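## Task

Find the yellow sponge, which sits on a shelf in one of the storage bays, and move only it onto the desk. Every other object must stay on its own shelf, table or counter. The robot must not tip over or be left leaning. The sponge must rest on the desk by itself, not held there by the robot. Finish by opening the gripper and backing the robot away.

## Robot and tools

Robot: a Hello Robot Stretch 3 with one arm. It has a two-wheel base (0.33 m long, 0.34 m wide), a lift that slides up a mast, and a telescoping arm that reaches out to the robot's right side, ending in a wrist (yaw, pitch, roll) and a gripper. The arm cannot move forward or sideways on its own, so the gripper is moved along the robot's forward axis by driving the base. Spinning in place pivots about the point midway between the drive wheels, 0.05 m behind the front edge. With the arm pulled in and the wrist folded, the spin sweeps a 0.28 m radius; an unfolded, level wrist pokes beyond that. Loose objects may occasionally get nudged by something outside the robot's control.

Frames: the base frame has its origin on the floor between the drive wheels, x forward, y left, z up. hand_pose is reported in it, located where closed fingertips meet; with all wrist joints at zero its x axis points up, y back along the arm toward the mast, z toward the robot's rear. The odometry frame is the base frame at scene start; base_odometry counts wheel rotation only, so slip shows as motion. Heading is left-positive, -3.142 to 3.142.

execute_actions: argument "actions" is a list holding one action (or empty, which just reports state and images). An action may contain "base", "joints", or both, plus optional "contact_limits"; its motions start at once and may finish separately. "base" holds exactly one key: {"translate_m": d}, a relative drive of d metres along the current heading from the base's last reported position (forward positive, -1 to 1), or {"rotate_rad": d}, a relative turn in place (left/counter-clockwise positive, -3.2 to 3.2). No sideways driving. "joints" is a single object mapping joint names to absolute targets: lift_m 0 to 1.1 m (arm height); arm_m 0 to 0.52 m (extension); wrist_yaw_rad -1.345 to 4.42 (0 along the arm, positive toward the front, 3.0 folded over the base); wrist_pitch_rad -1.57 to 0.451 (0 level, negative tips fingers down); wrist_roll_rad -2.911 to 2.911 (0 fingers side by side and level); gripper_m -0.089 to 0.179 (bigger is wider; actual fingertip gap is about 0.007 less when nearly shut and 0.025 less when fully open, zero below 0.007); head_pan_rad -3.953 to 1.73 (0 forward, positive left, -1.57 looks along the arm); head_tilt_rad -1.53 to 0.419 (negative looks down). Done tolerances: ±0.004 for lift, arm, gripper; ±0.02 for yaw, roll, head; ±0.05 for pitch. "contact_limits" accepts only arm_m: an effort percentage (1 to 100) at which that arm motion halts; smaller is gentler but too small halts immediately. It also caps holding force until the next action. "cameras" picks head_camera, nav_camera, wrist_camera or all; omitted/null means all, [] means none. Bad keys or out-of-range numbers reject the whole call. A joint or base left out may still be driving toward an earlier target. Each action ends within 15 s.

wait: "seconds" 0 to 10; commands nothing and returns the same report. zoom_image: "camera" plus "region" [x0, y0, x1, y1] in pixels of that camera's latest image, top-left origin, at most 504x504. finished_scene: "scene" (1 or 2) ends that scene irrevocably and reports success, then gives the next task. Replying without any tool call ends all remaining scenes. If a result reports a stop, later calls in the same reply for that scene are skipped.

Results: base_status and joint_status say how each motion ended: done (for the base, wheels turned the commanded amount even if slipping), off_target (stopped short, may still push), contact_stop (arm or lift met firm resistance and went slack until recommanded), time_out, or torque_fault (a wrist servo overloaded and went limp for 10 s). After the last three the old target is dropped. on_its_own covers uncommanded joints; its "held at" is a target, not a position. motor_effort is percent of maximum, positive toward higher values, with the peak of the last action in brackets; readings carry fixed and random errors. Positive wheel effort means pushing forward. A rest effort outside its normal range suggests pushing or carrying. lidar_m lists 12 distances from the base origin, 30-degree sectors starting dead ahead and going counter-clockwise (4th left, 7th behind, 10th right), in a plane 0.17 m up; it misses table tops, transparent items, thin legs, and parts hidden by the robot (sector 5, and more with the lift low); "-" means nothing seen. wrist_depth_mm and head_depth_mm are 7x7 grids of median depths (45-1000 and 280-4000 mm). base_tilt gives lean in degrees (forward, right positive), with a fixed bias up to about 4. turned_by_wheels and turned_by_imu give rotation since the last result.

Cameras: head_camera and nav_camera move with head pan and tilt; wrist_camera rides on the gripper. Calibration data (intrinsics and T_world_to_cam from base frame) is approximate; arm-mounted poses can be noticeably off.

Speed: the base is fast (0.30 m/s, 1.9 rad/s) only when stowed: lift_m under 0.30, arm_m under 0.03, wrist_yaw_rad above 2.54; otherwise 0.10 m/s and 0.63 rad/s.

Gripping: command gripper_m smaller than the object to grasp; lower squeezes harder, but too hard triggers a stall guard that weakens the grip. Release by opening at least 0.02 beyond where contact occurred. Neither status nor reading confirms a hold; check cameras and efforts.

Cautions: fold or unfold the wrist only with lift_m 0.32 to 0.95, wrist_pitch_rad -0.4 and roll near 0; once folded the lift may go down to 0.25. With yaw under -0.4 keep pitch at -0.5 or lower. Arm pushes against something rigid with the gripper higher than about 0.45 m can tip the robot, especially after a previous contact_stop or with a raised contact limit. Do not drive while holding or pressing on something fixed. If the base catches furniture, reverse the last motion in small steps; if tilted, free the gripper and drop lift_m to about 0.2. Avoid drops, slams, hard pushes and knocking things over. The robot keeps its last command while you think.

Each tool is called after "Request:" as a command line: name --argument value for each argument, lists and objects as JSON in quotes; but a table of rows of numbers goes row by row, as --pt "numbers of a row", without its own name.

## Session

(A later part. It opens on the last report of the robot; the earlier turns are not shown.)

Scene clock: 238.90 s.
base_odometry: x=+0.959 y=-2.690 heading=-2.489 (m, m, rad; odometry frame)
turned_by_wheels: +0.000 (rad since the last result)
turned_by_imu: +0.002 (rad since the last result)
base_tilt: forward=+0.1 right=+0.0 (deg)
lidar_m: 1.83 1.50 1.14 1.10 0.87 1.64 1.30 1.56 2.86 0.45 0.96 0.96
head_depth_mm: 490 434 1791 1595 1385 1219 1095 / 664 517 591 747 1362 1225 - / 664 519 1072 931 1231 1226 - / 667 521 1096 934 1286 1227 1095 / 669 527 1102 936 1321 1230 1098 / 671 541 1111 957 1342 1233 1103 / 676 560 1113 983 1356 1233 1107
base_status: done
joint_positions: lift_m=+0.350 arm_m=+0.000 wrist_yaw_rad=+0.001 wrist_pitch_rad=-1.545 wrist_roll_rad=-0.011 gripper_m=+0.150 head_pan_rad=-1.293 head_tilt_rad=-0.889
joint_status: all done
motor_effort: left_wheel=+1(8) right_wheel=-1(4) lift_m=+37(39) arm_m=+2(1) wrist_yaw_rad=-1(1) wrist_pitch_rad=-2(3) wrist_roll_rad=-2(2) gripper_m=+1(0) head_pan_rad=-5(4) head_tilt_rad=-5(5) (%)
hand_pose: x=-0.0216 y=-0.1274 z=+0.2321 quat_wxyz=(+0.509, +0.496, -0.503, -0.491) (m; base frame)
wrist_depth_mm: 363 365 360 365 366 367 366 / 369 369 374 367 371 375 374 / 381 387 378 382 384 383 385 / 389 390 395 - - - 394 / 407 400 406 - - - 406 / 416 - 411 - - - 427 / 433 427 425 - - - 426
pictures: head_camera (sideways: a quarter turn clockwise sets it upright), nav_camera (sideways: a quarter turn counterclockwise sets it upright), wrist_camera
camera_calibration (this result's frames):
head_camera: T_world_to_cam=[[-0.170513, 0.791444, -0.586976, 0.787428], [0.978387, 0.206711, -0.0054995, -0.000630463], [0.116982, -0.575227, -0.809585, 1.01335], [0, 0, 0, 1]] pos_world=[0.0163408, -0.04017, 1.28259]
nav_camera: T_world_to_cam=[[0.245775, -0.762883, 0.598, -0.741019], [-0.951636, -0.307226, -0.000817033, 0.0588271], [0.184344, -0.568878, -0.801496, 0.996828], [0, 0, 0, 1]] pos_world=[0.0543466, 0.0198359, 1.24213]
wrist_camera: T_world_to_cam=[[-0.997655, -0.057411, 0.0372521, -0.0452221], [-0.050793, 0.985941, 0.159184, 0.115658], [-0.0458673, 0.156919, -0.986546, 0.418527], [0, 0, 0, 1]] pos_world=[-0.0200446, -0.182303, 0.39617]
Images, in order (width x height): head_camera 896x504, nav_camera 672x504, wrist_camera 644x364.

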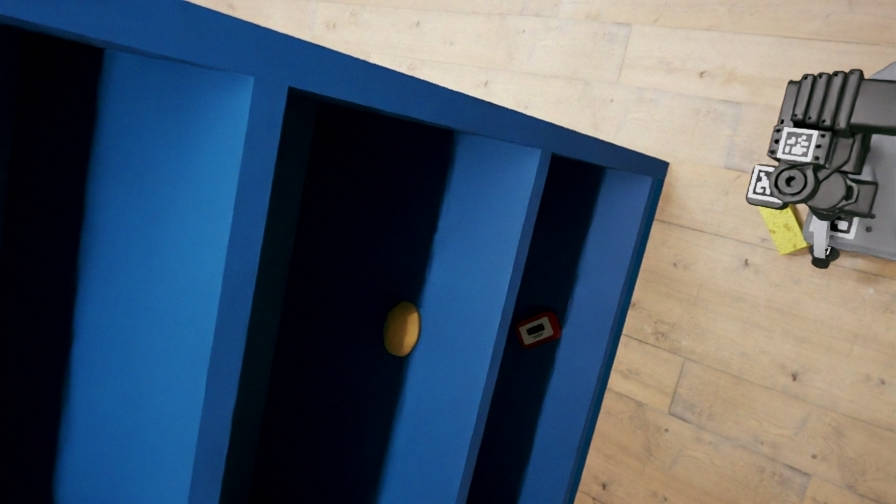

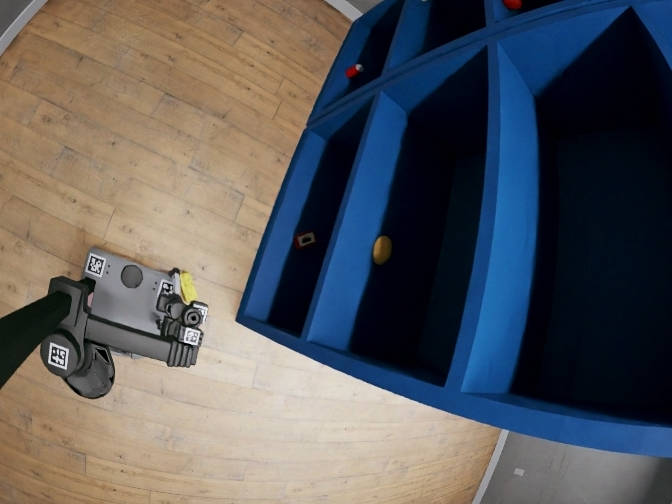

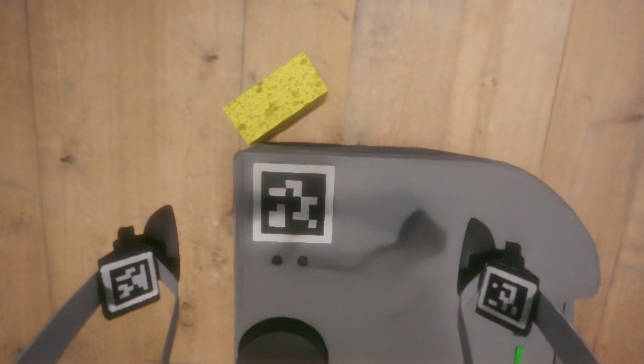

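Request:
execute_actions --actions '[{"base":{"translate_m":0.4}}]' --cameras '[]'

Request:
execute_actions --actions '[{"base":{"rotate_rad":-1.02}}]' --cameras '[]'

Request:
execute_actions --actions '[{"joints":{"arm_m":0.25,"lift_m":0.25,"head_pan_rad":-1.57,"head_tilt_rad":-1.2}}]'

Scene clock: 263.73 s.
base_odometry: x=+0.641 y=-2.933 heading=-2.489 (m, m, rad; odometry frame)
turned_by_wheels: +0.000 (rad since the last result)
turned_by_imu: +0.004 (rad since the last result)
base_tilt: forward=+0.0 right=-0.1 (deg)
lidar_m: 1.44 1.48 1.12 1.09 0.99 1.01 1.95 2.46 0.62 0.93 0.65 0.70
head_depth_mm: 659 516 1040 909 1237 1189 1092 / 663 518 1063 911 1256 1209 - / 665 518 1074 934 1286 1227 - / 667 528 1102 932 1311 1229 1116 / 669 540 1100 958 1327 1229 1104 / 673 559 961 957 1313 1236 1105 / 630 564 776 935 1347 1229 1104
base_status: done
joint_positions: lift_m=+0.350 arm_m=+0.000 wrist_yaw_rad=+0.001 wrist_pitch_rad=-1.545 wrist_roll_rad=-0.011 gripper_m=+0.150 head_pan_rad=-1.293 head_tilt_rad=-0.889
joint_status: not commanded
motor_effort: left_wheel=+0(9) right_wheel=+0(3) lift_m=+36(37) arm_m=+1(2) wrist_yaw_rad=-2(2) wrist_pitch_rad=-2(2) wrist_roll_rad=-2(2) gripper_m=+1(0) head_pan_rad=-4(4) head_tilt_rad=-5(5) (%)
hand_pose: x=-0.0216 y=-0.1274 z=+0.2321 quat_wxyz=(+0.509, +0.496, -0.503, -0.491) (m; base frame)
wrist_depth_mm: 358 360 364 365 366 366 368 / 369 371 371 372 376 376 376 / 383 387 382 386 386 385 357 / 392 395 390 - - - 390 / 402 406 400 - - - 405 / 410 - 416 - - - 428 / 432 429 429 - - - 428
pictures: none
No camera images: the call's "cameras" was empty. Leave "cameras" out to get every camera's image.

Scene clock: 266.30 s.
base_odometry: x=+0.641 y=-2.933 heading=+2.774 (m, m, rad; odometry frame)
turned_by_wheels: -1.020 (rad since the last result)
turned_by_imu: -1.003 (rad since the last result)
base_tilt: forward=+0.0 right=+0.0 (deg)
lidar_m: 0.65 1.42 1.44 1.44 1.11 1.09 0.99 1.04 1.70 0.62 0.62 0.92
head_depth_mm: 2376 2275 1868 1590 1389 1220 1094 / 2581 2336 1877 1602 1391 1224 - / 2756 2305 1906 1596 1388 1231 - / 545 645 797 1011 1335 1229 1121 / 579 576 898 954 1310 1230 1101 / 630 542 1055 937 1262 1197 1099 / 674 526 1064 940 843 1175 1105
base_status: done
joint_positions: lift_m=+0.350 arm_m=+0.000 wrist_yaw_rad=+0.001 wrist_pitch_rad=-1.545 wrist_roll_rad=-0.011 gripper_m=+0.150 head_pan_rad=-1.293 head_tilt_rad=-0.889
joint_status: not commanded
motor_effort: left_wheel=+4(11) right_wheel=-3(7) lift_m=+37(36) arm_m=+1(1) wrist_yaw_rad=-1(1) wrist_pitch_rad=-2(2) wrist_roll_rad=-2(2) gripper_m=+0(0) head_pan_rad=-4(5) head_tilt_rad=-5(5) (%)
hand_pose: x=-0.0216 y=-0.1273 z=+0.2321 quat_wxyz=(+0.509, +0.496, -0.503, -0.491) (m; base frame)
wrist_depth_mm: 362 365 362 362 361 363 366 / 369 372 370 371 375 374 372 / 388 380 381 385 385 382 386 / 388 391 392 - - - 397 / 398 404 405 - - - 410 / 420 - 415 - - - 421 / 433 435 431 - - - 433
pictures: none
No camera images: the call's "cameras" was empty. Leave "cameras" out to get every camera's image.

Scene clock: 269.37 s.
base_odometry: x=+0.641 y=-2.933 heading=+2.774 (m, m, rad; odometry frame)
turned_by_wheels: +0.000 (rad since the last result)
turned_by_imu: +0.001 (rad since the last result)
base_tilt: forward=+0.1 right=+0.0 (deg)
lidar_m: 0.65 1.43 1.44 1.44 1.11 1.09 0.99 1.04 1.70 0.62 0.61 0.92
head_depth_mm: 1742 1592 1467 1359 1270 1193 1103 / 1708 1582 1461 1361 1273 - - / 1735 1593 1469 1344 1294 - - / 1741 1582 1463 1335 1277 - 1101 / 1740 1583 1443 1339 1262 1180 1112 / 1709 842 1112 1300 1264 1184 1108 / 630 875 855 1262 1222 1180 1107
base_status: not commanded
joint_positions: lift_m=+0.250 arm_m=+0.250 wrist_yaw_rad=+0.000 wrist_pitch_rad=-1.546 wrist_roll_rad=-0.011 gripper_m=+0.150 head_pan_rad=-1.563 head_tilt_rad=-1.185
joint_status: all done
motor_effort: left_wheel=+4(4) right_wheel=-3(3) lift_m=+36(38) arm_m=+4(4) wrist_yaw_rad=+0(1) wrist_pitch_rad=-2(2) wrist_roll_rad=-2(2) gripper_m=+1(1) head_pan_rad=-4(26) head_tilt_rad=-7(27) (%)
hand_pose: x=-0.0216 y=-0.3769 z=+0.1321 quat_wxyz=(+0.509, +0.497, -0.503, -0.491) (m; base frame)
wrist_depth_mm: 267 269 267 268 270 270 270 / 276 275 276 219 275 276 278 / 283 285 287 225 287 286 285 / 290 292 293 230 293 292 295 / 301 296 301 301 301 299 303 / 309 - 309 306 308 - 313 / 313 322 321 321 319 324 319
pictures: head_camera (sideways: a quarter turn clockwise sets it upright), nav_camera (sideways: a quarter turn counterclockwise sets it upright), wrist_camera
camera_calibration (this result's frames):
head_camera: T_world_to_cam=[[0.0456226, 0.94448, -0.325385, 0.44537], [0.998046, -0.0570154, -0.0255587, 0.0253585], [-0.0426917, -0.323583, -0.945236, 1.19058], [0, 0, 0, 1]] pos_world=[0.00520009, -0.0339446, 1.27095]
nav_camera: T_world_to_cam=[[0.0345578, -0.940539, 0.337923, -0.400957], [-0.999116, -0.0406125, -0.0108615, 0.0721913], [0.0239396, -0.337249, -0.941111, 1.17923], [0, 0, 0, 1]] pos_world=[0.0577534, 0.0235108, 1.24606]
wrist_camera: T_world_to_cam=[[-0.997685, -0.0569385, 0.0371885, -0.0556277], [-0.0502846, 0.985788, 0.160294, 0.377385], [-0.0457869, 0.158053, -0.986368, 0.359455], [0, 0, 0, 1]] pos_world=[-0.0200639, -0.432002, 0.296131]
Images, in order (width x height): head_camera 896x504, nav_camera 672x504, wrist_camera 644x364.

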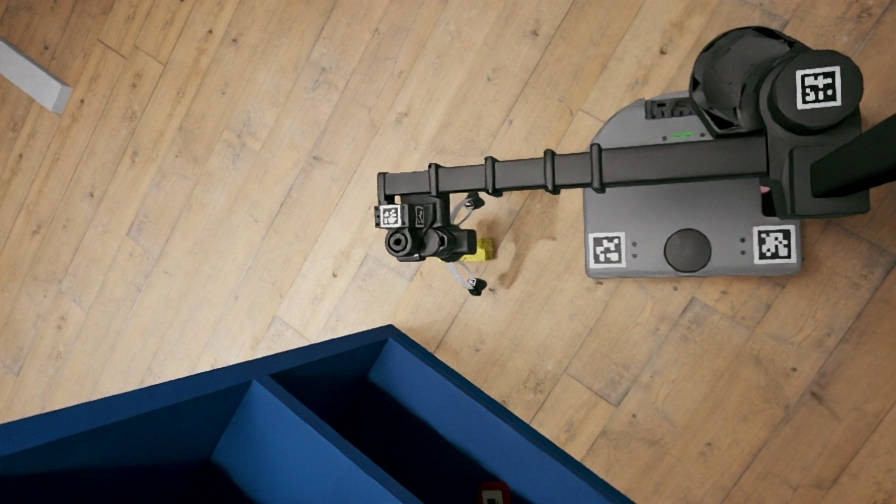

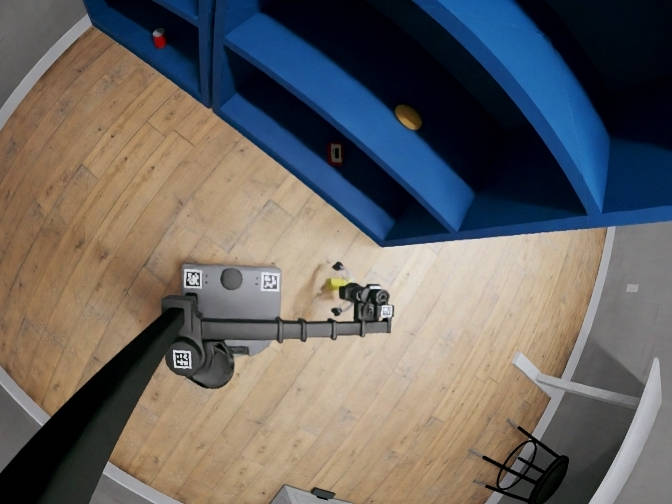

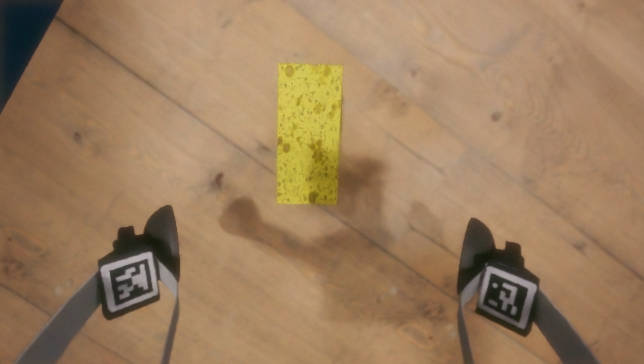

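Request:
execute_actions --actions '[{"joints":{"arm_m":0.30,"lift_m":0.155}}]' --cameras '["wrist_camera"]'

Request:
execute_actions --actions '[{"joints":{"gripper_m":0.015}}]' --cameras '[]'

Request:
execute_actions --actions '[{"joints":{"lift_m":0.95}}]'

Scene clock: 278.90 s.
base_odometry: x=+0.641 y=-2.933 heading=+2.774 (m, m, rad; odometry frame)
turned_by_wheels: +0.000 (rad since the last result)
turned_by_imu: +0.001 (rad since the last result)
base_tilt: forward=+0.1 right=+0.0 (deg)
lidar_m: 0.65 1.43 1.44 1.44 1.11 1.09 0.99 1.04 1.70 0.62 0.61 0.93
head_depth_mm: 1736 1583 1467 1357 1262 1182 1112 / 1713 1593 1468 1347 1278 - 1092 / 1735 1586 1464 1361 1284 - - / 1737 1585 1461 1342 1271 - 1103 / 1733 1586 1443 1338 1265 1183 1110 / 1717 843 1114 1302 1263 1183 1108 / 628 875 852 1260 1226 1180 1112
base_status: not commanded
joint_positions: lift_m=+0.155 arm_m=+0.300 wrist_yaw_rad=+0.000 wrist_pitch_rad=-1.547 wrist_roll_rad=-0.011 gripper_m=+0.150 head_pan_rad=-1.563 head_tilt_rad=-1.185
joint_status: all done
motor_effort: left_wheel=+4(4) right_wheel=-3(3) lift_m=+36(38) arm_m=+4(3) wrist_yaw_rad=-1(1) wrist_pitch_rad=-2(2) wrist_roll_rad=-2(2) gripper_m=+1(1) head_pan_rad=-4(5) head_tilt_rad=-6(7) (%)
hand_pose: x=-0.0216 y=-0.4267 z=+0.0372 quat_wxyz=(+0.509, +0.497, -0.503, -0.492) (m; base frame)
wrist_depth_mm: 181 180 181 182 182 181 182 / 185 185 186 186 187 187 187 / 189 191 189 188 192 191 191 / 196 196 194 134 197 196 196 / 201 199 201 138 203 201 202 / 207 - 206 143 210 - 209 / 213 216 214 147 215 217 216
pictures: wrist_camera
camera_calibration (this result's frames):
wrist_camera: T_world_to_cam=[[-0.997685, -0.0569585, 0.037158, -0.0549423], [-0.0502845, 0.985701, 0.160826, 0.441713], [-0.0457871, 0.158585, -0.986283, 0.273872], [0, 0, 0, 1]] pos_world=[-0.0200639, -0.481958, 0.201118]
Images, in order (width x height): wrist_camera 644x364.

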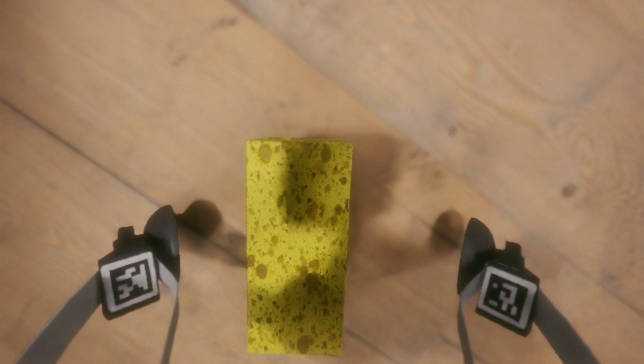

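Scene clock: 280.73 s.
base_odometry: x=+0.641 y=-2.933 heading=+2.774 (m, m, rad; odometry frame)
turned_by_wheels: +0.000 (rad since the last result)
turned_by_imu: +0.000 (rad since the last result)
base_tilt: forward=+0.0 right=+0.0 (deg)
lidar_m: 0.65 1.42 1.44 1.45 1.11 1.09 0.99 1.04 1.69 0.62 0.62 0.92
head_depth_mm: 1735 1591 1464 1357 1260 1184 1111 / 1716 1586 1463 1352 1274 - 1091 / 1726 1591 1461 1354 1289 - - / 1727 1587 1460 1321 1277 - 1106 / 1735 1588 1447 1342 1261 1186 1115 / 1717 841 1111 1298 1259 1182 1110 / 629 874 856 1257 1221 1178 1112
base_status: not commanded
joint_positions: lift_m=+0.155 arm_m=+0.300 wrist_yaw_rad=+0.000 wrist_pitch_rad=-1.547 wrist_roll_rad=-0.011 gripper_m=+0.016 head_pan_rad=-1.563 head_tilt_rad=-1.185
joint_status: all done
motor_effort: left_wheel=+4(4) right_wheel=-3(3) lift_m=+36(36) arm_m=+4(4) wrist_yaw_rad=-1(0) wrist_pitch_rad=-2(2) wrist_roll_rad=-2(2) gripper_m=-17(100) head_pan_rad=-5(5) head_tilt_rad=-7(7) (%)
hand_pose: x=-0.0216 y=-0.4267 z=+0.0372 quat_wxyz=(+0.509, +0.497, -0.503, -0.492) (m; base frame)
wrist_depth_mm: 181 180 181 182 182 182 183 / 186 186 186 186 188 186 188 / 190 191 191 189 191 192 192 / 194 197 196 131 198 197 197 / 202 202 200 135 202 203 202 / 208 208 208 139 208 209 209 / 215 214 214 143 215 215 215
pictures: none
No camera images: the call's "cameras" was empty. Leave "cameras" out to get every camera's image.

Scene clock: 288.80 s.
base_odometry: x=+0.641 y=-2.933 heading=+2.774 (m, m, rad; odometry frame)
turned_by_wheels: +0.000 (rad since the last result)
turned_by_imu: +0.001 (rad since the last result)
base_tilt: forward=+0.0 right=+0.0 (deg)
lidar_m: 0.65 1.42 1.44 1.44 1.11 1.09 0.98 1.04 1.70 0.62 0.62 0.92
head_depth_mm: 1740 1588 1467 1350 1265 1186 1111 / 1718 1574 1464 1355 1274 1182 1110 / 1711 1568 1469 1351 1281 - 1104 / 1694 526 1459 1358 1269 - 1105 / 1743 1591 1440 1341 1271 1181 1110 / 1714 840 1113 1296 1258 1182 1111 / 629 875 853 1266 1227 1179 1109
base_status: not commanded
joint_positions: lift_m=+0.950 arm_m=+0.300 wrist_yaw_rad=+0.000 wrist_pitch_rad=-1.547 wrist_roll_rad=-0.011 gripper_m=+0.016 head_pan_rad=-1.563 head_tilt_rad=-1.185
joint_status: all done
motor_effort: left_wheel=+4(4) right_wheel=-3(3) lift_m=+49(51) arm_m=+3(3) wrist_yaw_rad=+0(2) wrist_pitch_rad=-2(2) wrist_roll_rad=-2(2) gripper_m=-16(17) head_pan_rad=-3(4) head_tilt_rad=-7(7) (%)
hand_pose: x=-0.0216 y=-0.4267 z=+0.8318 quat_wxyz=(+0.509, +0.497, -0.503, -0.492) (m; base frame)
wrist_depth_mm: 422 424 913 911 904 928 892 / 433 431 875 935 916 955 952 / 439 457 912 936 991 976 964 / 457 895 977 131 - - - / 476 957 - 135 - - - / 889 - - 139 - - - / 846 - - 143 - - -
pictures: head_camera (sideways: a quarter turn clockwise sets it upright), nav_camera (sideways: a quarter turn counterclockwise sets it upright), wrist_camera
camera_calibration (this result's frames):
head_camera: T_world_to_cam=[[0.0456231, 0.944489, -0.32536, 0.445337], [0.998046, -0.0570153, -0.0255604, 0.0253607], [-0.0426921, -0.323558, -0.945245, 1.19059], [0, 0, 0, 1]] pos_world=[0.00520007, -0.0339438, 1.27095]
nav_camera: T_world_to_cam=[[0.0345573, -0.940548, 0.337898, -0.400925], [-0.999116, -0.0406116, -0.0108624, 0.0721925], [0.0239392, -0.337224, -0.94112, 1.17924], [0, 0, 0, 1]] pos_world=[0.0577534, 0.0235123, 1.24607]
wrist_camera: T_world_to_cam=[[-0.997685, -0.0569583, 0.037158, -0.0844682], [-0.0502843, 0.985701, 0.160826, 0.313923], [-0.045787, 0.158585, -0.986283, 1.05758], [0, 0, 0, 1]] pos_world=[-0.020064, -0.481961, 0.995721]
Images, in order (width x height): head_camera 896x504, nav_camera 672x504, wrist_camera 644x364.

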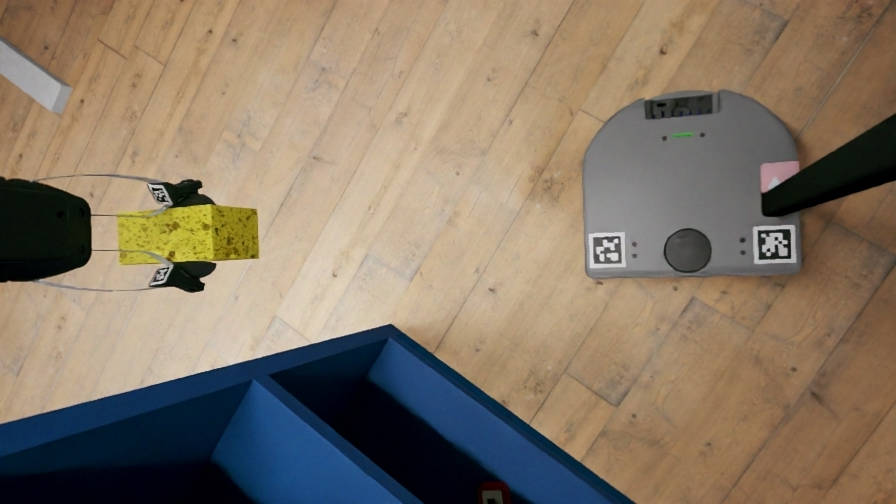

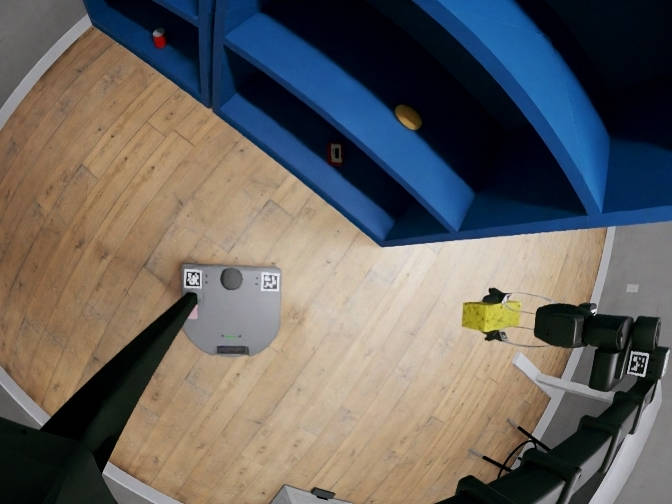

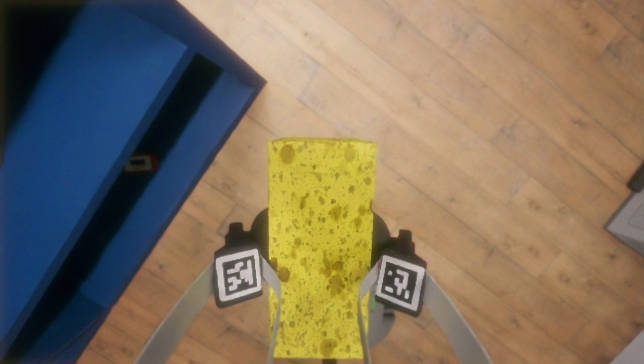

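Request:
execute_actions --actions '[{"joints":{"arm_m":0,"head_pan_rad":-2.1,"head_tilt_rad":-0.6}}]' --cameras '["head_camera","nav_camera"]'

Scene clock: 299.07 s.
base_odometry: x=+0.641 y=-2.933 heading=+2.774 (m, m, rad; odometry frame)
turned_by_wheels: +0.000 (rad since the last result)
turned_by_imu: +0.001 (rad since the last result)
base_tilt: forward=+0.0 right=+0.0 (deg)
lidar_m: 0.65 1.42 1.44 1.44 1.11 1.09 0.98 1.04 1.69 0.62 0.62 0.93
head_depth_mm: 1915 2193 2454 2106 - - - / 1925 2195 2492 2218 - - 1146 / 1942 2201 1985 2229 - - 1112 / 1964 2211 2509 2242 - - - / 1954 2219 2549 2258 - - - / 1981 1853 2528 2183 1767 - - / 2007 2265 2563 2197 1773 - 1169
base_status: not commanded
joint_positions: lift_m=+0.950 arm_m=+0.000 wrist_yaw_rad=+0.000 wrist_pitch_rad=-1.547 wrist_roll_rad=-0.012 gripper_m=+0.016 head_pan_rad=-2.093 head_tilt_rad=-0.606
joint_status: all done
motor_effort: left_wheel=+4(4) right_wheel=-3(3) lift_m=+49(49) arm_m=-4(2) wrist_yaw_rad=-1(0) wrist_pitch_rad=-2(2) wrist_roll_rad=-1(2) gripper_m=-17(17) head_pan_rad=-4(39) head_tilt_rad=+3(35) (%)
hand_pose: x=-0.0216 y=-0.1274 z=+0.8318 quat_wxyz=(+0.509, +0.497, -0.502, -0.491) (m; base frame)
wrist_depth_mm: 430 840 900 916 915 935 918 / 873 882 931 936 976 948 941 / 887 916 951 996 981 966 989 / 932 998 - 131 - - - / 823 - - 135 - - - / 980 - - 139 - - - / - - - 144 - - -
pictures: head_camera (sideways: a quarter turn clockwise sets it upright), nav_camera (sideways: a quarter turn counterclockwise sets it upright)
camera_calibration (this result's frames):
head_camera: T_world_to_cam=[[0.351157, 0.503936, -0.789137, 1.04769], [0.830603, -0.556686, 0.014115, -0.0252664], [-0.432188, -0.660416, -0.614055, 0.762402], [0, 0, 0, 1]] pos_world=[-0.0174172, -0.0385322, 1.29529]
nav_camera: T_world_to_cam=[[-0.27683, -0.535587, 0.797817, -0.998228], [-0.88288, 0.469515, 0.00884707, 0.0458246], [-0.379325, -0.701927, -0.602835, 0.741892], [0, 0, 0, 1]] pos_world=[0.0455364, -0.0353991, 1.24324]
Images, in order (width x height): head_camera 896x504, nav_camera 672x504.

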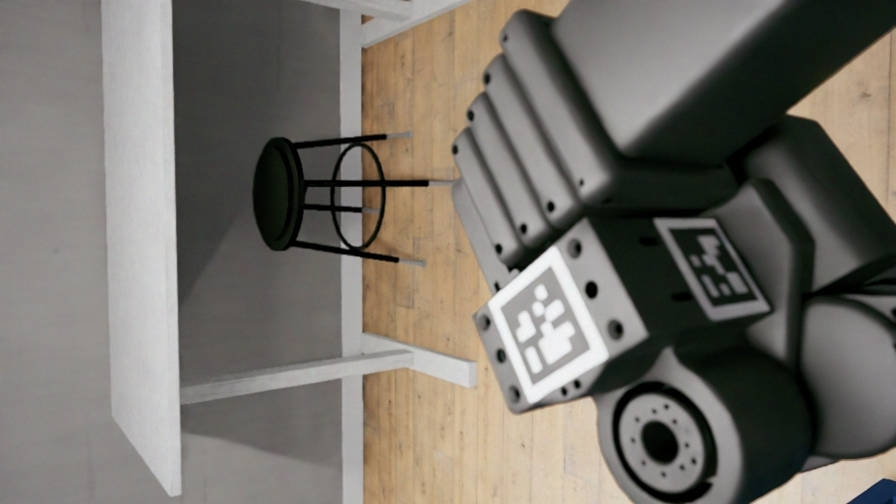

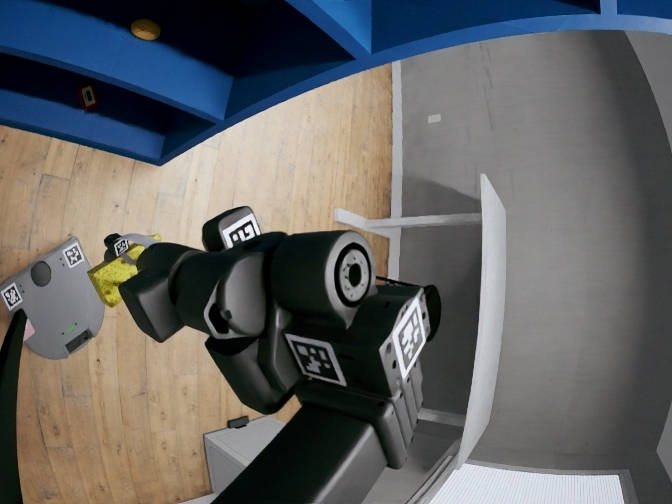

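Request:
execute_actions --actions '[{"base":{"rotate_rad":-2.1},"joints":{"lift_m":1.05,"head_pan_rad":0,"head_tilt_rad":-0.8}}]' --cameras '[]'

Request:
execute_actions --actions '[{"base":{"translate_m":0.9}}]' --cameras '[]'

Request:
execute_actions --actions '[{"base":{"rotate_rad":1.57},"joints":{"head_pan_rad":-1.57}}]' --cameras '["head_camera","nav_camera"]'

Scene clock: 314.03 s.
base_odometry: x=+0.641 y=-2.933 heading=+0.674 (m, m, rad; odometry frame)
turned_by_wheels: -2.100 (rad since the last result)
turned_by_imu: -2.064 (rad since the last result)
base_tilt: forward=+0.0 right=+0.0 (deg)
lidar_m: 1.94 0.62 0.61 0.93 0.65 0.72 1.44 1.45 1.11 1.09 0.98 1.04
head_depth_mm: 2014 2302 2098 1733 1453 1254 1110 / 2030 2353 2123 1739 1464 1265 1112 / 2052 1900 2079 1744 1464 1265 1112 / 2039 2300 2149 1747 1469 1267 1114 / 2043 2384 2149 1742 1474 1269 1119 / 1974 2331 2166 1756 1482 1270 1118 / 2060 2389 2181 1751 1479 1280 1109
base_status: done
joint_positions: lift_m=+1.050 arm_m=+0.000 wrist_yaw_rad=+0.000 wrist_pitch_rad=-1.547 wrist_roll_rad=-0.012 gripper_m=+0.016 head_pan_rad=-0.007 head_tilt_rad=-0.790
joint_status: all done
motor_effort: left_wheel=+4(10) right_wheel=-4(7) lift_m=+48(50) arm_m=-4(4) wrist_yaw_rad=-1(1) wrist_pitch_rad=-2(2) wrist_roll_rad=-1(1) gripper_m=-17(18) head_pan_rad=+5(50) head_tilt_rad=-5(22) (%)
hand_pose: x=-0.0216 y=-0.1274 z=+0.9318 quat_wxyz=(+0.509, +0.497, -0.502, -0.491) (m; base frame)
wrist_depth_mm: - - - - - - - / - - - - - - - / - - - - - - - / - - - 131 - - - / - - - 134 - - - / - - - 139 - - - / - - - 143 - - -
pictures: none
No camera images: the call's "cameras" was empty. Leave "cameras" out to get every camera's image.

Scene clock: 324.00 s.
base_odometry: x=+1.344 y=-2.371 heading=+0.674 (m, m, rad; odometry frame)
turned_by_wheels: +0.000 (rad since the last result)
turned_by_imu: +0.008 (rad since the last result)
base_tilt: forward=+0.0 right=+0.0 (deg)
lidar_m: 0.97 1.08 2.22 1.84 0.62 0.62 2.33 1.52 0.76 0.74 1.23 0.81
head_depth_mm: 1011 713 1682 1734 1453 1257 1111 / 1016 715 1201 1609 1458 1260 1114 / 1021 718 1206 1702 1439 1265 1117 / 1026 722 1611 1698 1478 1267 1117 / 1032 725 1705 1752 1470 1273 1115 / 1041 728 1708 1652 1474 1275 1119 / 1049 733 1230 1715 1481 1278 1126
base_status: done
joint_positions: lift_m=+1.050 arm_m=+0.000 wrist_yaw_rad=+0.000 wrist_pitch_rad=-1.547 wrist_roll_rad=-0.012 gripper_m=+0.016 head_pan_rad=-0.007 head_tilt_rad=-0.790
joint_status: not commanded
motor_effort: left_wheel=+3(11) right_wheel=-3(3) lift_m=+49(48) arm_m=-4(4) wrist_yaw_rad=-1(0) wrist_pitch_rad=-2(2) wrist_roll_rad=-1(1) gripper_m=-18(17) head_pan_rad=+2(4) head_tilt_rad=-5(5) (%)
hand_pose: x=-0.0216 y=-0.1274 z=+0.9318 quat_wxyz=(+0.509, +0.497, -0.502, -0.491) (m; base frame)
wrist_depth_mm: - - - - - - - / - - - - - - - / - - - - - - - / - - - 131 - - - / - - - 135 - - - / - - - 138 - - - / - - - 143 - - -
pictures: none
No camera images: the call's "cameras" was empty. Leave "cameras" out to get every camera's image.

Scene clock: 327.43 s.
base_odometry: x=+1.344 y=-2.371 heading=+2.244 (m, m, rad; odometry frame)
turned_by_wheels: +1.570 (rad since the last result)
turned_by_imu: +1.544 (rad since the last result)
base_tilt: forward=+0.1 right=+0.0 (deg)
lidar_m: 1.84 0.62 0.62 2.34 1.53 0.76 0.74 1.23 0.82 0.97 1.07 2.21
head_depth_mm: 1159 - - - - 1271 1090 / - - - - - - 1075 / 1166 - - - - - - / 1032 722 1690 1743 1474 - 1078 / 1039 726 1718 1770 1477 1277 1118 / 1043 729 1693 1620 1458 1280 1123 / 1052 735 1661 1763 1480 1277 1122
base_status: done
joint_positions: lift_m=+1.050 arm_m=+0.000 wrist_yaw_rad=+0.000 wrist_pitch_rad=-1.547 wrist_roll_rad=-0.012 gripper_m=+0.016 head_pan_rad=-1.563 head_tilt_rad=-0.790
joint_status: all done
motor_effort: left_wheel=-3(10) right_wheel=+3(6) lift_m=+49(48) arm_m=-4(4) wrist_yaw_rad=-1(1) wrist_pitch_rad=-2(2) wrist_roll_rad=-1(1) gripper_m=-18(16) head_pan_rad=-5(49) head_tilt_rad=-4(5) (%)
hand_pose: x=-0.0216 y=-0.1274 z=+0.9318 quat_wxyz=(+0.509, +0.497, -0.502, -0.491) (m; base frame)
wrist_depth_mm: - - - - - - - / - - - - - - - / - - - - - - - / - - - 131 - - 793 / - - - 134 - - 790 / - - - 139 - - 788 / 878 931 - 143 - - -
pictures: head_camera (sideways: a quarter turn clockwise sets it upright), nav_camera (sideways: a quarter turn counterclockwise sets it upright)
camera_calibration (this result's frames):
head_camera: T_world_to_cam=[[0.0472454, 0.746491, -0.663716, 0.886087], [0.998079, -0.0619468, 0.00137389, -0.00969871], [-0.0400895, -0.662506, -0.747983, 0.934206], [0, 0, 0, 1]] pos_world=[0.00526841, -0.0431398, 1.28689]
nav_camera: T_world_to_cam=[[0.0328999, -0.737986, 0.674014, -0.838763], [-0.999107, -0.0421783, 0.00258685, 0.0546851], [0.0265197, -0.673497, -0.738714, 0.916155], [0, 0, 0, 1]] pos_world=[0.0579354, 0.000338668, 1.24197]
Images, in order (width x height): head_camera 896x504, nav_camera 672x504.

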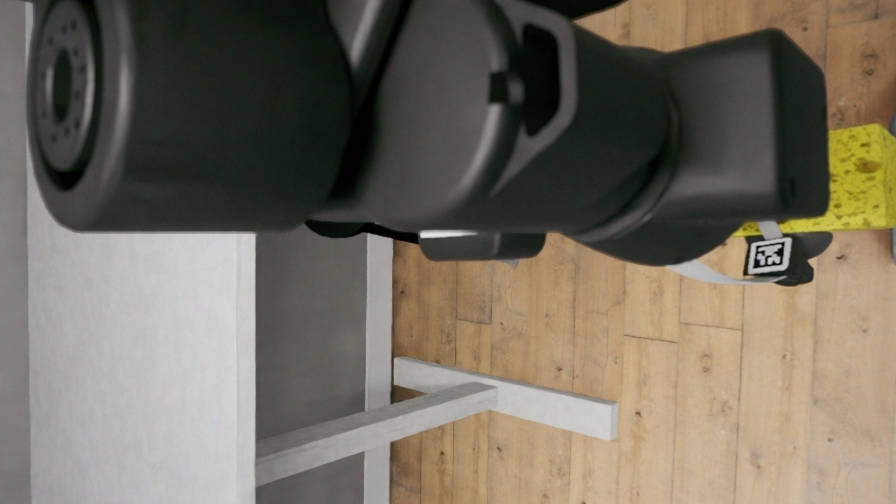

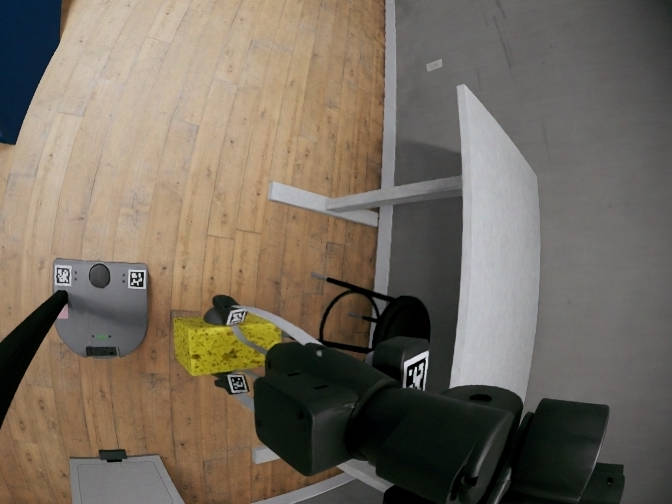

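Request:
execute_actions --actions '[{"joints":{"lift_m":1.1,"wrist_pitch_rad":-0.9}}]' --cameras '[]'

Request:
execute_actions --actions '[{"joints":{"arm_m":0.52},"contact_limits":{"arm_m":15}}]'

Scene clock: 340.20 s.
base_odometry: x=+1.344 y=-2.371 heading=+2.244 (m, m, rad; odometry frame)
turned_by_wheels: +0.000 (rad since the last result)
turned_by_imu: +0.001 (rad since the last result)
base_tilt: forward=+0.1 right=+0.0 (deg)
lidar_m: 1.84 0.62 0.62 2.32 1.53 0.76 0.74 1.22 0.82 0.97 1.07 2.21
head_depth_mm: - - - - 1464 1261 1108 / - - - - 1417 1263 1112 / - - - - 1422 1270 1114 / 1092 - 1690 1621 1454 1264 1118 / 1034 725 1728 1751 1475 1274 1119 / 1043 729 1685 1629 1451 1275 1118 / 1051 734 1654 1768 1481 1281 1122
base_status: not commanded
joint_positions: lift_m=+1.100 arm_m=+0.000 wrist_yaw_rad=+0.000 wrist_pitch_rad=-0.913 wrist_roll_rad=-0.012 gripper_m=+0.016 head_pan_rad=-1.563 head_tilt_rad=-0.790
joint_status: all done
motor_effort: left_wheel=-4(4) right_wheel=+3(3) lift_m=+49(49) arm_m=-4(3) wrist_yaw_rad=-1(1) wrist_pitch_rad=+5(5) wrist_roll_rad=-1(1) gripper_m=-17(17) head_pan_rad=-4(4) head_tilt_rad=-4(5) (%)
hand_pose: x=-0.0215 y=-0.2828 z=+1.0210 quat_wxyz=(+0.639, +0.314, -0.630, -0.310) (m; base frame)
wrist_depth_mm: - - - - 945 - - / - - - - 845 - - / - - - - - - - / - - - 131 - - - / - - - 135 - - - / - - - 139 - - - / - - - 142 - - -
pictures: none
No camera images: the call's "cameras" was empty. Leave "cameras" out to get every camera's image.

Scene clock: 345.20 s.
base_odometry: x=+1.344 y=-2.371 heading=+2.244 (m, m, rad; odometry frame)
turned_by_wheels: +0.000 (rad since the last result)
turned_by_imu: +0.001 (rad since the last result)
base_tilt: forward=+0.1 right=+0.0 (deg)
lidar_m: 1.84 0.62 0.62 2.33 1.52 0.76 0.74 1.22 0.81 0.97 1.07 2.22
head_depth_mm: 1007 711 1644 1728 1458 1266 1111 / 1013 716 1199 1601 1459 1267 1108 / 1019 716 1203 1689 1468 1269 1118 / 682 693 1669 1694 1468 1271 1114 / 1036 725 1725 1752 1479 1274 1120 / 1044 729 1693 1627 1455 1277 1118 / 1050 732 1659 1758 1481 1279 1124
base_status: not commanded
joint_positions: lift_m=+1.100 arm_m=+0.519 wrist_yaw_rad=+0.000 wrist_pitch_rad=-0.912 wrist_roll_rad=-0.012 gripper_m=+0.016 head_pan_rad=-1.563 head_tilt_rad=-0.790
joint_status: all done
motor_effort: left_wheel=-4(4) right_wheel=+3(3) lift_m=+49(49) arm_m=+3(4) wrist_yaw_rad=+0(1) wrist_pitch_rad=+4(5) wrist_roll_rad=-1(1) gripper_m=-17(18) head_pan_rad=-4(4) head_tilt_rad=-5(4) (%)
contact_limits: arm_m 15 (drawing in: default 24, maximum 39; extending or still: default 33, maximum 54)
hand_pose: x=-0.0216 y=-0.8016 z=+1.0212 quat_wxyz=(+0.639, +0.313, -0.631, -0.310) (m; base frame)
wrist_depth_mm: 333 337 340 346 350 353 357 / 301 303 306 308 310 316 319 / 273 275 279 282 284 285 289 / 253 254 254 131 259 263 266 / 232 236 236 135 244 242 244 / 218 217 214 139 224 225 226 / 203 204 205 143 207 210 210
pictures: head_camera (sideways: a quarter turn clockwise sets it upright), nav_camera (sideways: a quarter turn counterclockwise sets it upright), wrist_camera
camera_calibration (this result's frames):
head_camera: T_world_to_cam=[[0.047373, 0.746556, -0.663634, 0.885979], [0.998068, -0.0621183, 0.00136617, -0.0096886], [-0.0402039, -0.662416, -0.748056, 0.934302], [0, 0, 0, 1]] pos_world=[0.00526099, -0.043138, 1.28689]
nav_camera: T_world_to_cam=[[0.0327738, -0.738066, 0.673932, -0.838656], [-0.999114, -0.0420071, 0.00258304, 0.0546901], [0.0264035, -0.67342, -0.738789, 0.916252], [0, 0, 0, 1]] pos_world=[0.0579354, 0.000336408, 1.24197]
wrist_camera: T_world_to_cam=[[-0.997593, -0.0254488, 0.0644991, -0.115437], [-0.0520974, 0.888948, -0.455035, 1.20431], [-0.0457563, -0.4573, -0.888135, 0.709919], [0, 0, 0, 1]] pos_world=[-0.0199344, -0.748858, 1.18595]
Images, in order (width x height): head_camera 896x504, nav_camera 672x504, wrist_camera 644x364.

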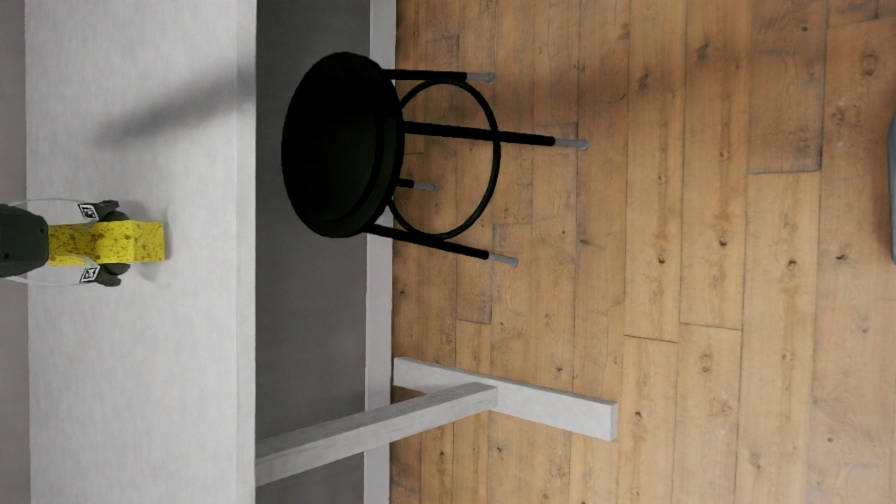

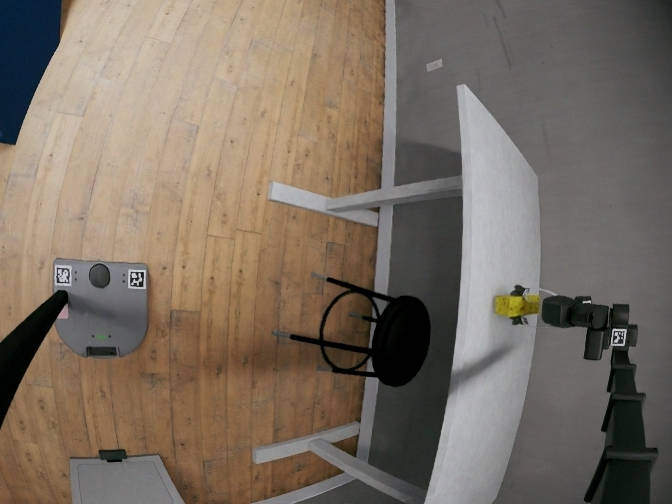

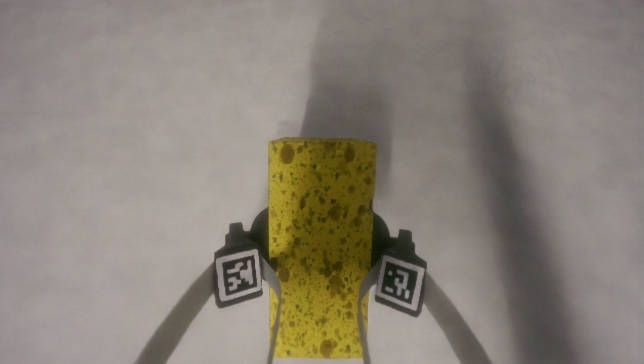

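Request:
execute_actions --actions '[{"joints":{"lift_m":1.075}}]' --cameras '[]'

Request:
execute_actions --actions '[{"joints":{"gripper_m":0.12}}]' --cameras '[]'

Request:
execute_actions --actions '[{"joints":{"lift_m":1.1,"wrist_pitch_rad":-0.3}}]' --cameras '[]'

Request:
execute_actions --actions '[{"joints":{"arm_m":0}}]'

Scene clock: 354.97 s.
base_odometry: x=+1.344 y=-2.371 heading=+2.244 (m, m, rad; odometry frame)
turned_by_wheels: +0.000 (rad since the last result)
turned_by_imu: +0.001 (rad since the last result)
base_tilt: forward=+0.0 right=-0.1 (deg)
lidar_m: 1.84 0.62 0.62 2.32 1.53 0.76 0.74 1.23 0.82 0.97 1.08 2.21
head_depth_mm: 1010 712 1648 1727 1463 1257 1107 / 1016 716 1194 1602 1462 1265 1110 / 1022 718 1202 1704 1470 1266 1116 / 915 694 1668 1703 1471 1270 1115 / 1037 727 1722 1748 1475 1274 1120 / 1043 729 1675 1615 1458 1275 1123 / 1051 735 1659 1759 1485 1276 1121
base_status: not commanded
joint_positions: lift_m=+1.076 arm_m=+0.519 wrist_yaw_rad=+0.000 wrist_pitch_rad=-0.882 wrist_roll_rad=-0.012 gripper_m=+0.016 head_pan_rad=-1.563 head_tilt_rad=-0.790
joint_status: all done
motor_effort: left_wheel=-4(4) right_wheel=+3(4) lift_m=+26(42) arm_m=+4(4) wrist_yaw_rad=+0(1) wrist_pitch_rad=-7(8) wrist_roll_rad=-1(1) gripper_m=-16(17) head_pan_rad=-3(4) head_tilt_rad=-5(5) (%)
hand_pose: x=-0.0215 y=-0.8080 z=+1.0011 quat_wxyz=(+0.644, +0.304, -0.635, -0.300) (m; base frame)
wrist_depth_mm: 321 324 326 329 331 337 341 / 285 287 290 293 297 299 303 / 254 259 262 262 268 270 273 / 233 236 238 135 242 245 247 / 214 215 221 135 225 221 226 / 199 200 195 136 205 206 208 / 185 186 187 137 189 191 194
pictures: none
No camera images: the call's "cameras" was empty. Leave "cameras" out to get every camera's image.

Scene clock: 356.50 s.
base_odometry: x=+1.344 y=-2.371 heading=+2.244 (m, m, rad; odometry frame)
turned_by_wheels: +0.000 (rad since the last result)
turned_by_imu: +0.000 (rad since the last result)
base_tilt: forward=+0.0 right=+0.0 (deg)
lidar_m: 1.85 0.62 0.62 2.32 1.53 0.76 0.74 1.22 0.82 0.97 1.07 2.20
head_depth_mm: 1006 712 1643 1728 1467 1261 1112 / 1013 714 1202 1608 1461 1264 1109 / 1017 717 1202 1692 1463 1269 1116 / 918 701 1666 1691 1471 1266 1113 / 1039 723 1722 1747 1478 1270 1120 / 1043 728 1687 1623 1459 1277 1119 / 1051 731 1659 1764 1483 1281 1125
base_status: not commanded
joint_positions: lift_m=+1.075 arm_m=+0.519 wrist_yaw_rad=+0.000 wrist_pitch_rad=-0.907 wrist_roll_rad=-0.012 gripper_m=+0.120 head_pan_rad=-1.563 head_tilt_rad=-0.790
joint_status: all done
motor_effort: left_wheel=-4(4) right_wheel=+4(4) lift_m=+35(36) arm_m=+4(4) wrist_yaw_rad=-1(0) wrist_pitch_rad=+3(10) wrist_roll_rad=-1(1) gripper_m=+0(100) head_pan_rad=-5(5) head_tilt_rad=-5(4) (%)
hand_pose: x=-0.0216 y=-0.8027 z=+0.9973 quat_wxyz=(+0.640, +0.312, -0.631, -0.308) (m; base frame)
wrist_depth_mm: 302 305 305 310 317 319 318 / 271 272 275 277 282 283 287 / 246 248 253 177 258 260 259 / 225 228 230 163 234 235 239 / 209 213 213 150 215 219 219 / 194 197 196 140 199 203 203 / 185 182 183 185 186 187 189
pictures: none
No camera images: the call's "cameras" was empty. Leave "cameras" out to get every camera's image.

Scene clock: 357.63 s.
base_odometry: x=+1.344 y=-2.371 heading=+2.244 (m, m, rad; odometry frame)
turned_by_wheels: +0.000 (rad since the last result)
turned_by_imu: +0.000 (rad since the last result)
base_tilt: forward=+0.0 right=+0.0 (deg)
lidar_m: 1.85 0.62 0.62 2.32 1.53 0.76 0.74 1.22 0.81 0.97 1.07 2.21
head_depth_mm: 1010 711 1641 1731 1460 1262 1107 / 1014 715 1198 1595 1457 1263 1113 / 1021 719 1202 1698 1473 1262 1115 / 1029 699 1670 1700 1477 1269 1116 / 1036 726 1725 1752 1472 1273 1118 / 1041 727 1684 1632 1453 1277 1121 / 1051 733 1651 1755 1472 1273 1122
base_status: not commanded
joint_positions: lift_m=+1.100 arm_m=+0.519 wrist_yaw_rad=+0.000 wrist_pitch_rad=-0.320 wrist_roll_rad=-0.012 gripper_m=+0.120 head_pan_rad=-1.563 head_tilt_rad=-0.790
joint_status: all done
motor_effort: left_wheel=-4(4) right_wheel=+3(3) lift_m=+49(51) arm_m=+3(3) wrist_yaw_rad=+0(0) wrist_pitch_rad=+8(8) wrist_roll_rad=-1(1) gripper_m=+1(0) head_pan_rad=-4(4) head_tilt_rad=-5(4) (%)
hand_pose: x=-0.0214 y=-0.8994 z=+1.1349 quat_wxyz=(+0.703, +0.114, -0.693, -0.112) (m; base frame)
wrist_depth_mm: 641 623 621 606 584 566 567 / 700 678 665 645 633 608 602 / 765 716 702 705 676 668 643 / 552 567 571 583 602 621 630 / 437 452 456 464 461 477 473 / 358 373 366 376 377 386 388 / 311 307 310 317 318 315 323
pictures: none
No camera images: the call's "cameras" was empty. Leave "cameras" out to get every camera's image.

Scene clock: 362.63 s.
base_odometry: x=+1.344 y=-2.371 heading=+2.244 (m, m, rad; odometry frame)
turned_by_wheels: +0.000 (rad since the last result)
turned_by_imu: +0.001 (rad since the last result)
base_tilt: forward=+0.0 right=+0.0 (deg)
lidar_m: 1.85 0.62 0.62 2.33 1.53 0.76 0.74 1.22 0.82 0.97 1.07 2.21
head_depth_mm: - - - 1647 1459 1267 1112 / - - - - 1461 1264 1112 / - - - 1616 1459 1265 1115 / 917 728 1737 1707 1472 1267 1114 / 1036 756 1734 1756 1483 1276 1123 / 1042 731 1685 1629 1453 1276 1117 / 1053 732 1664 1759 1482 1282 1125
base_status: not commanded
joint_positions: lift_m=+1.100 arm_m=+0.000 wrist_yaw_rad=+0.000 wrist_pitch_rad=-0.320 wrist_roll_rad=-0.012 gripper_m=+0.120 head_pan_rad=-1.563 head_tilt_rad=-0.790
joint_status: all done
motor_effort: left_wheel=-4(4) right_wheel=+3(4) lift_m=+49(49) arm_m=-3(7) wrist_yaw_rad=-1(1) wrist_pitch_rad=+8(8) wrist_roll_rad=-1(1) gripper_m=+0(0) head_pan_rad=-4(4) head_tilt_rad=-5(5) (%)
hand_pose: x=-0.0214 y=-0.3810 z=+1.1352 quat_wxyz=(+0.703, +0.114, -0.693, -0.112) (m; base frame)
wrist_depth_mm: - - - - - - 985 / - - - - - - - / - 802 810 829 862 889 930 / 558 558 583 583 614 631 639 / - - - 511 516 499 485 / - - - - 891 - - / - - - - - - -
pictures: head_camera (sideways: a quarter turn clockwise sets it upright), nav_camera (sideways: a quarter turn counterclockwise sets it upright), wrist_camera
camera_calibration (this result's frames):
head_camera: T_world_to_cam=[[0.0473729, 0.746556, -0.663634, 0.885979], [0.998068, -0.0621182, 0.00136618, -0.0096886], [-0.0402038, -0.662416, -0.748056, 0.934302], [0, 0, 0, 1]] pos_world=[0.005261, -0.043138, 1.28689]
nav_camera: T_world_to_cam=[[0.0327739, -0.738066, 0.673932, -0.838656], [-0.999114, -0.0420072, 0.00258304, 0.0546901], [0.0264035, -0.67342, -0.738789, 0.916252], [0, 0, 0, 1]] pos_world=[0.0579354, 0.000336411, 1.24197]
wrist_camera: T_world_to_cam=[[-0.997604, 0.014388, 0.067672, -0.100384], [-0.0522981, 0.48352, -0.87377, 1.2031], [-0.0452926, -0.875215, -0.481609, 0.382821], [0, 0, 0, 1]] pos_world=[-0.0198843, -0.24523, 1.2424]
Images, in order (width x height): head_camera 896x504, nav_camera 672x504, wrist_camera 644x364.

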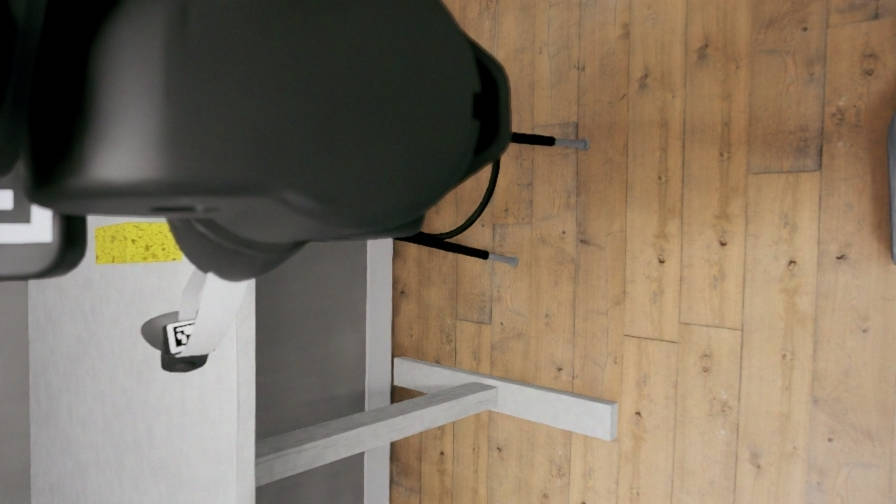

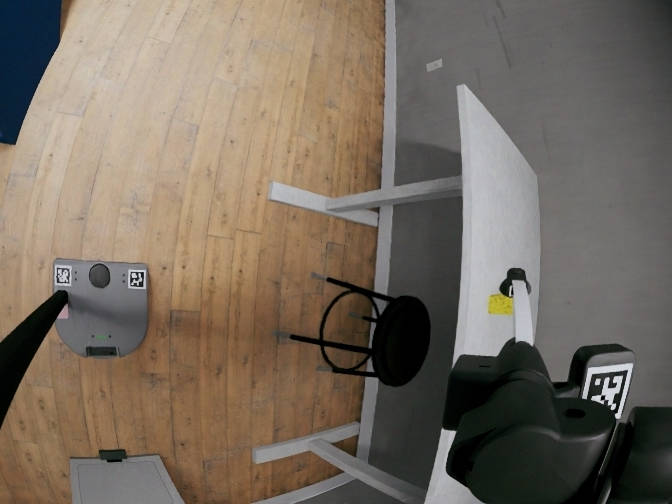

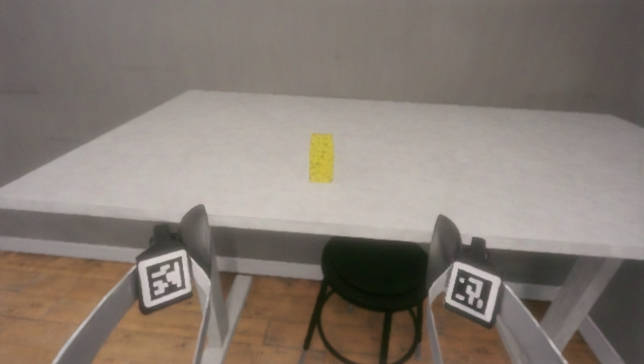

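Request:
finished_scene --scene 2

The scene is finished: the task was done.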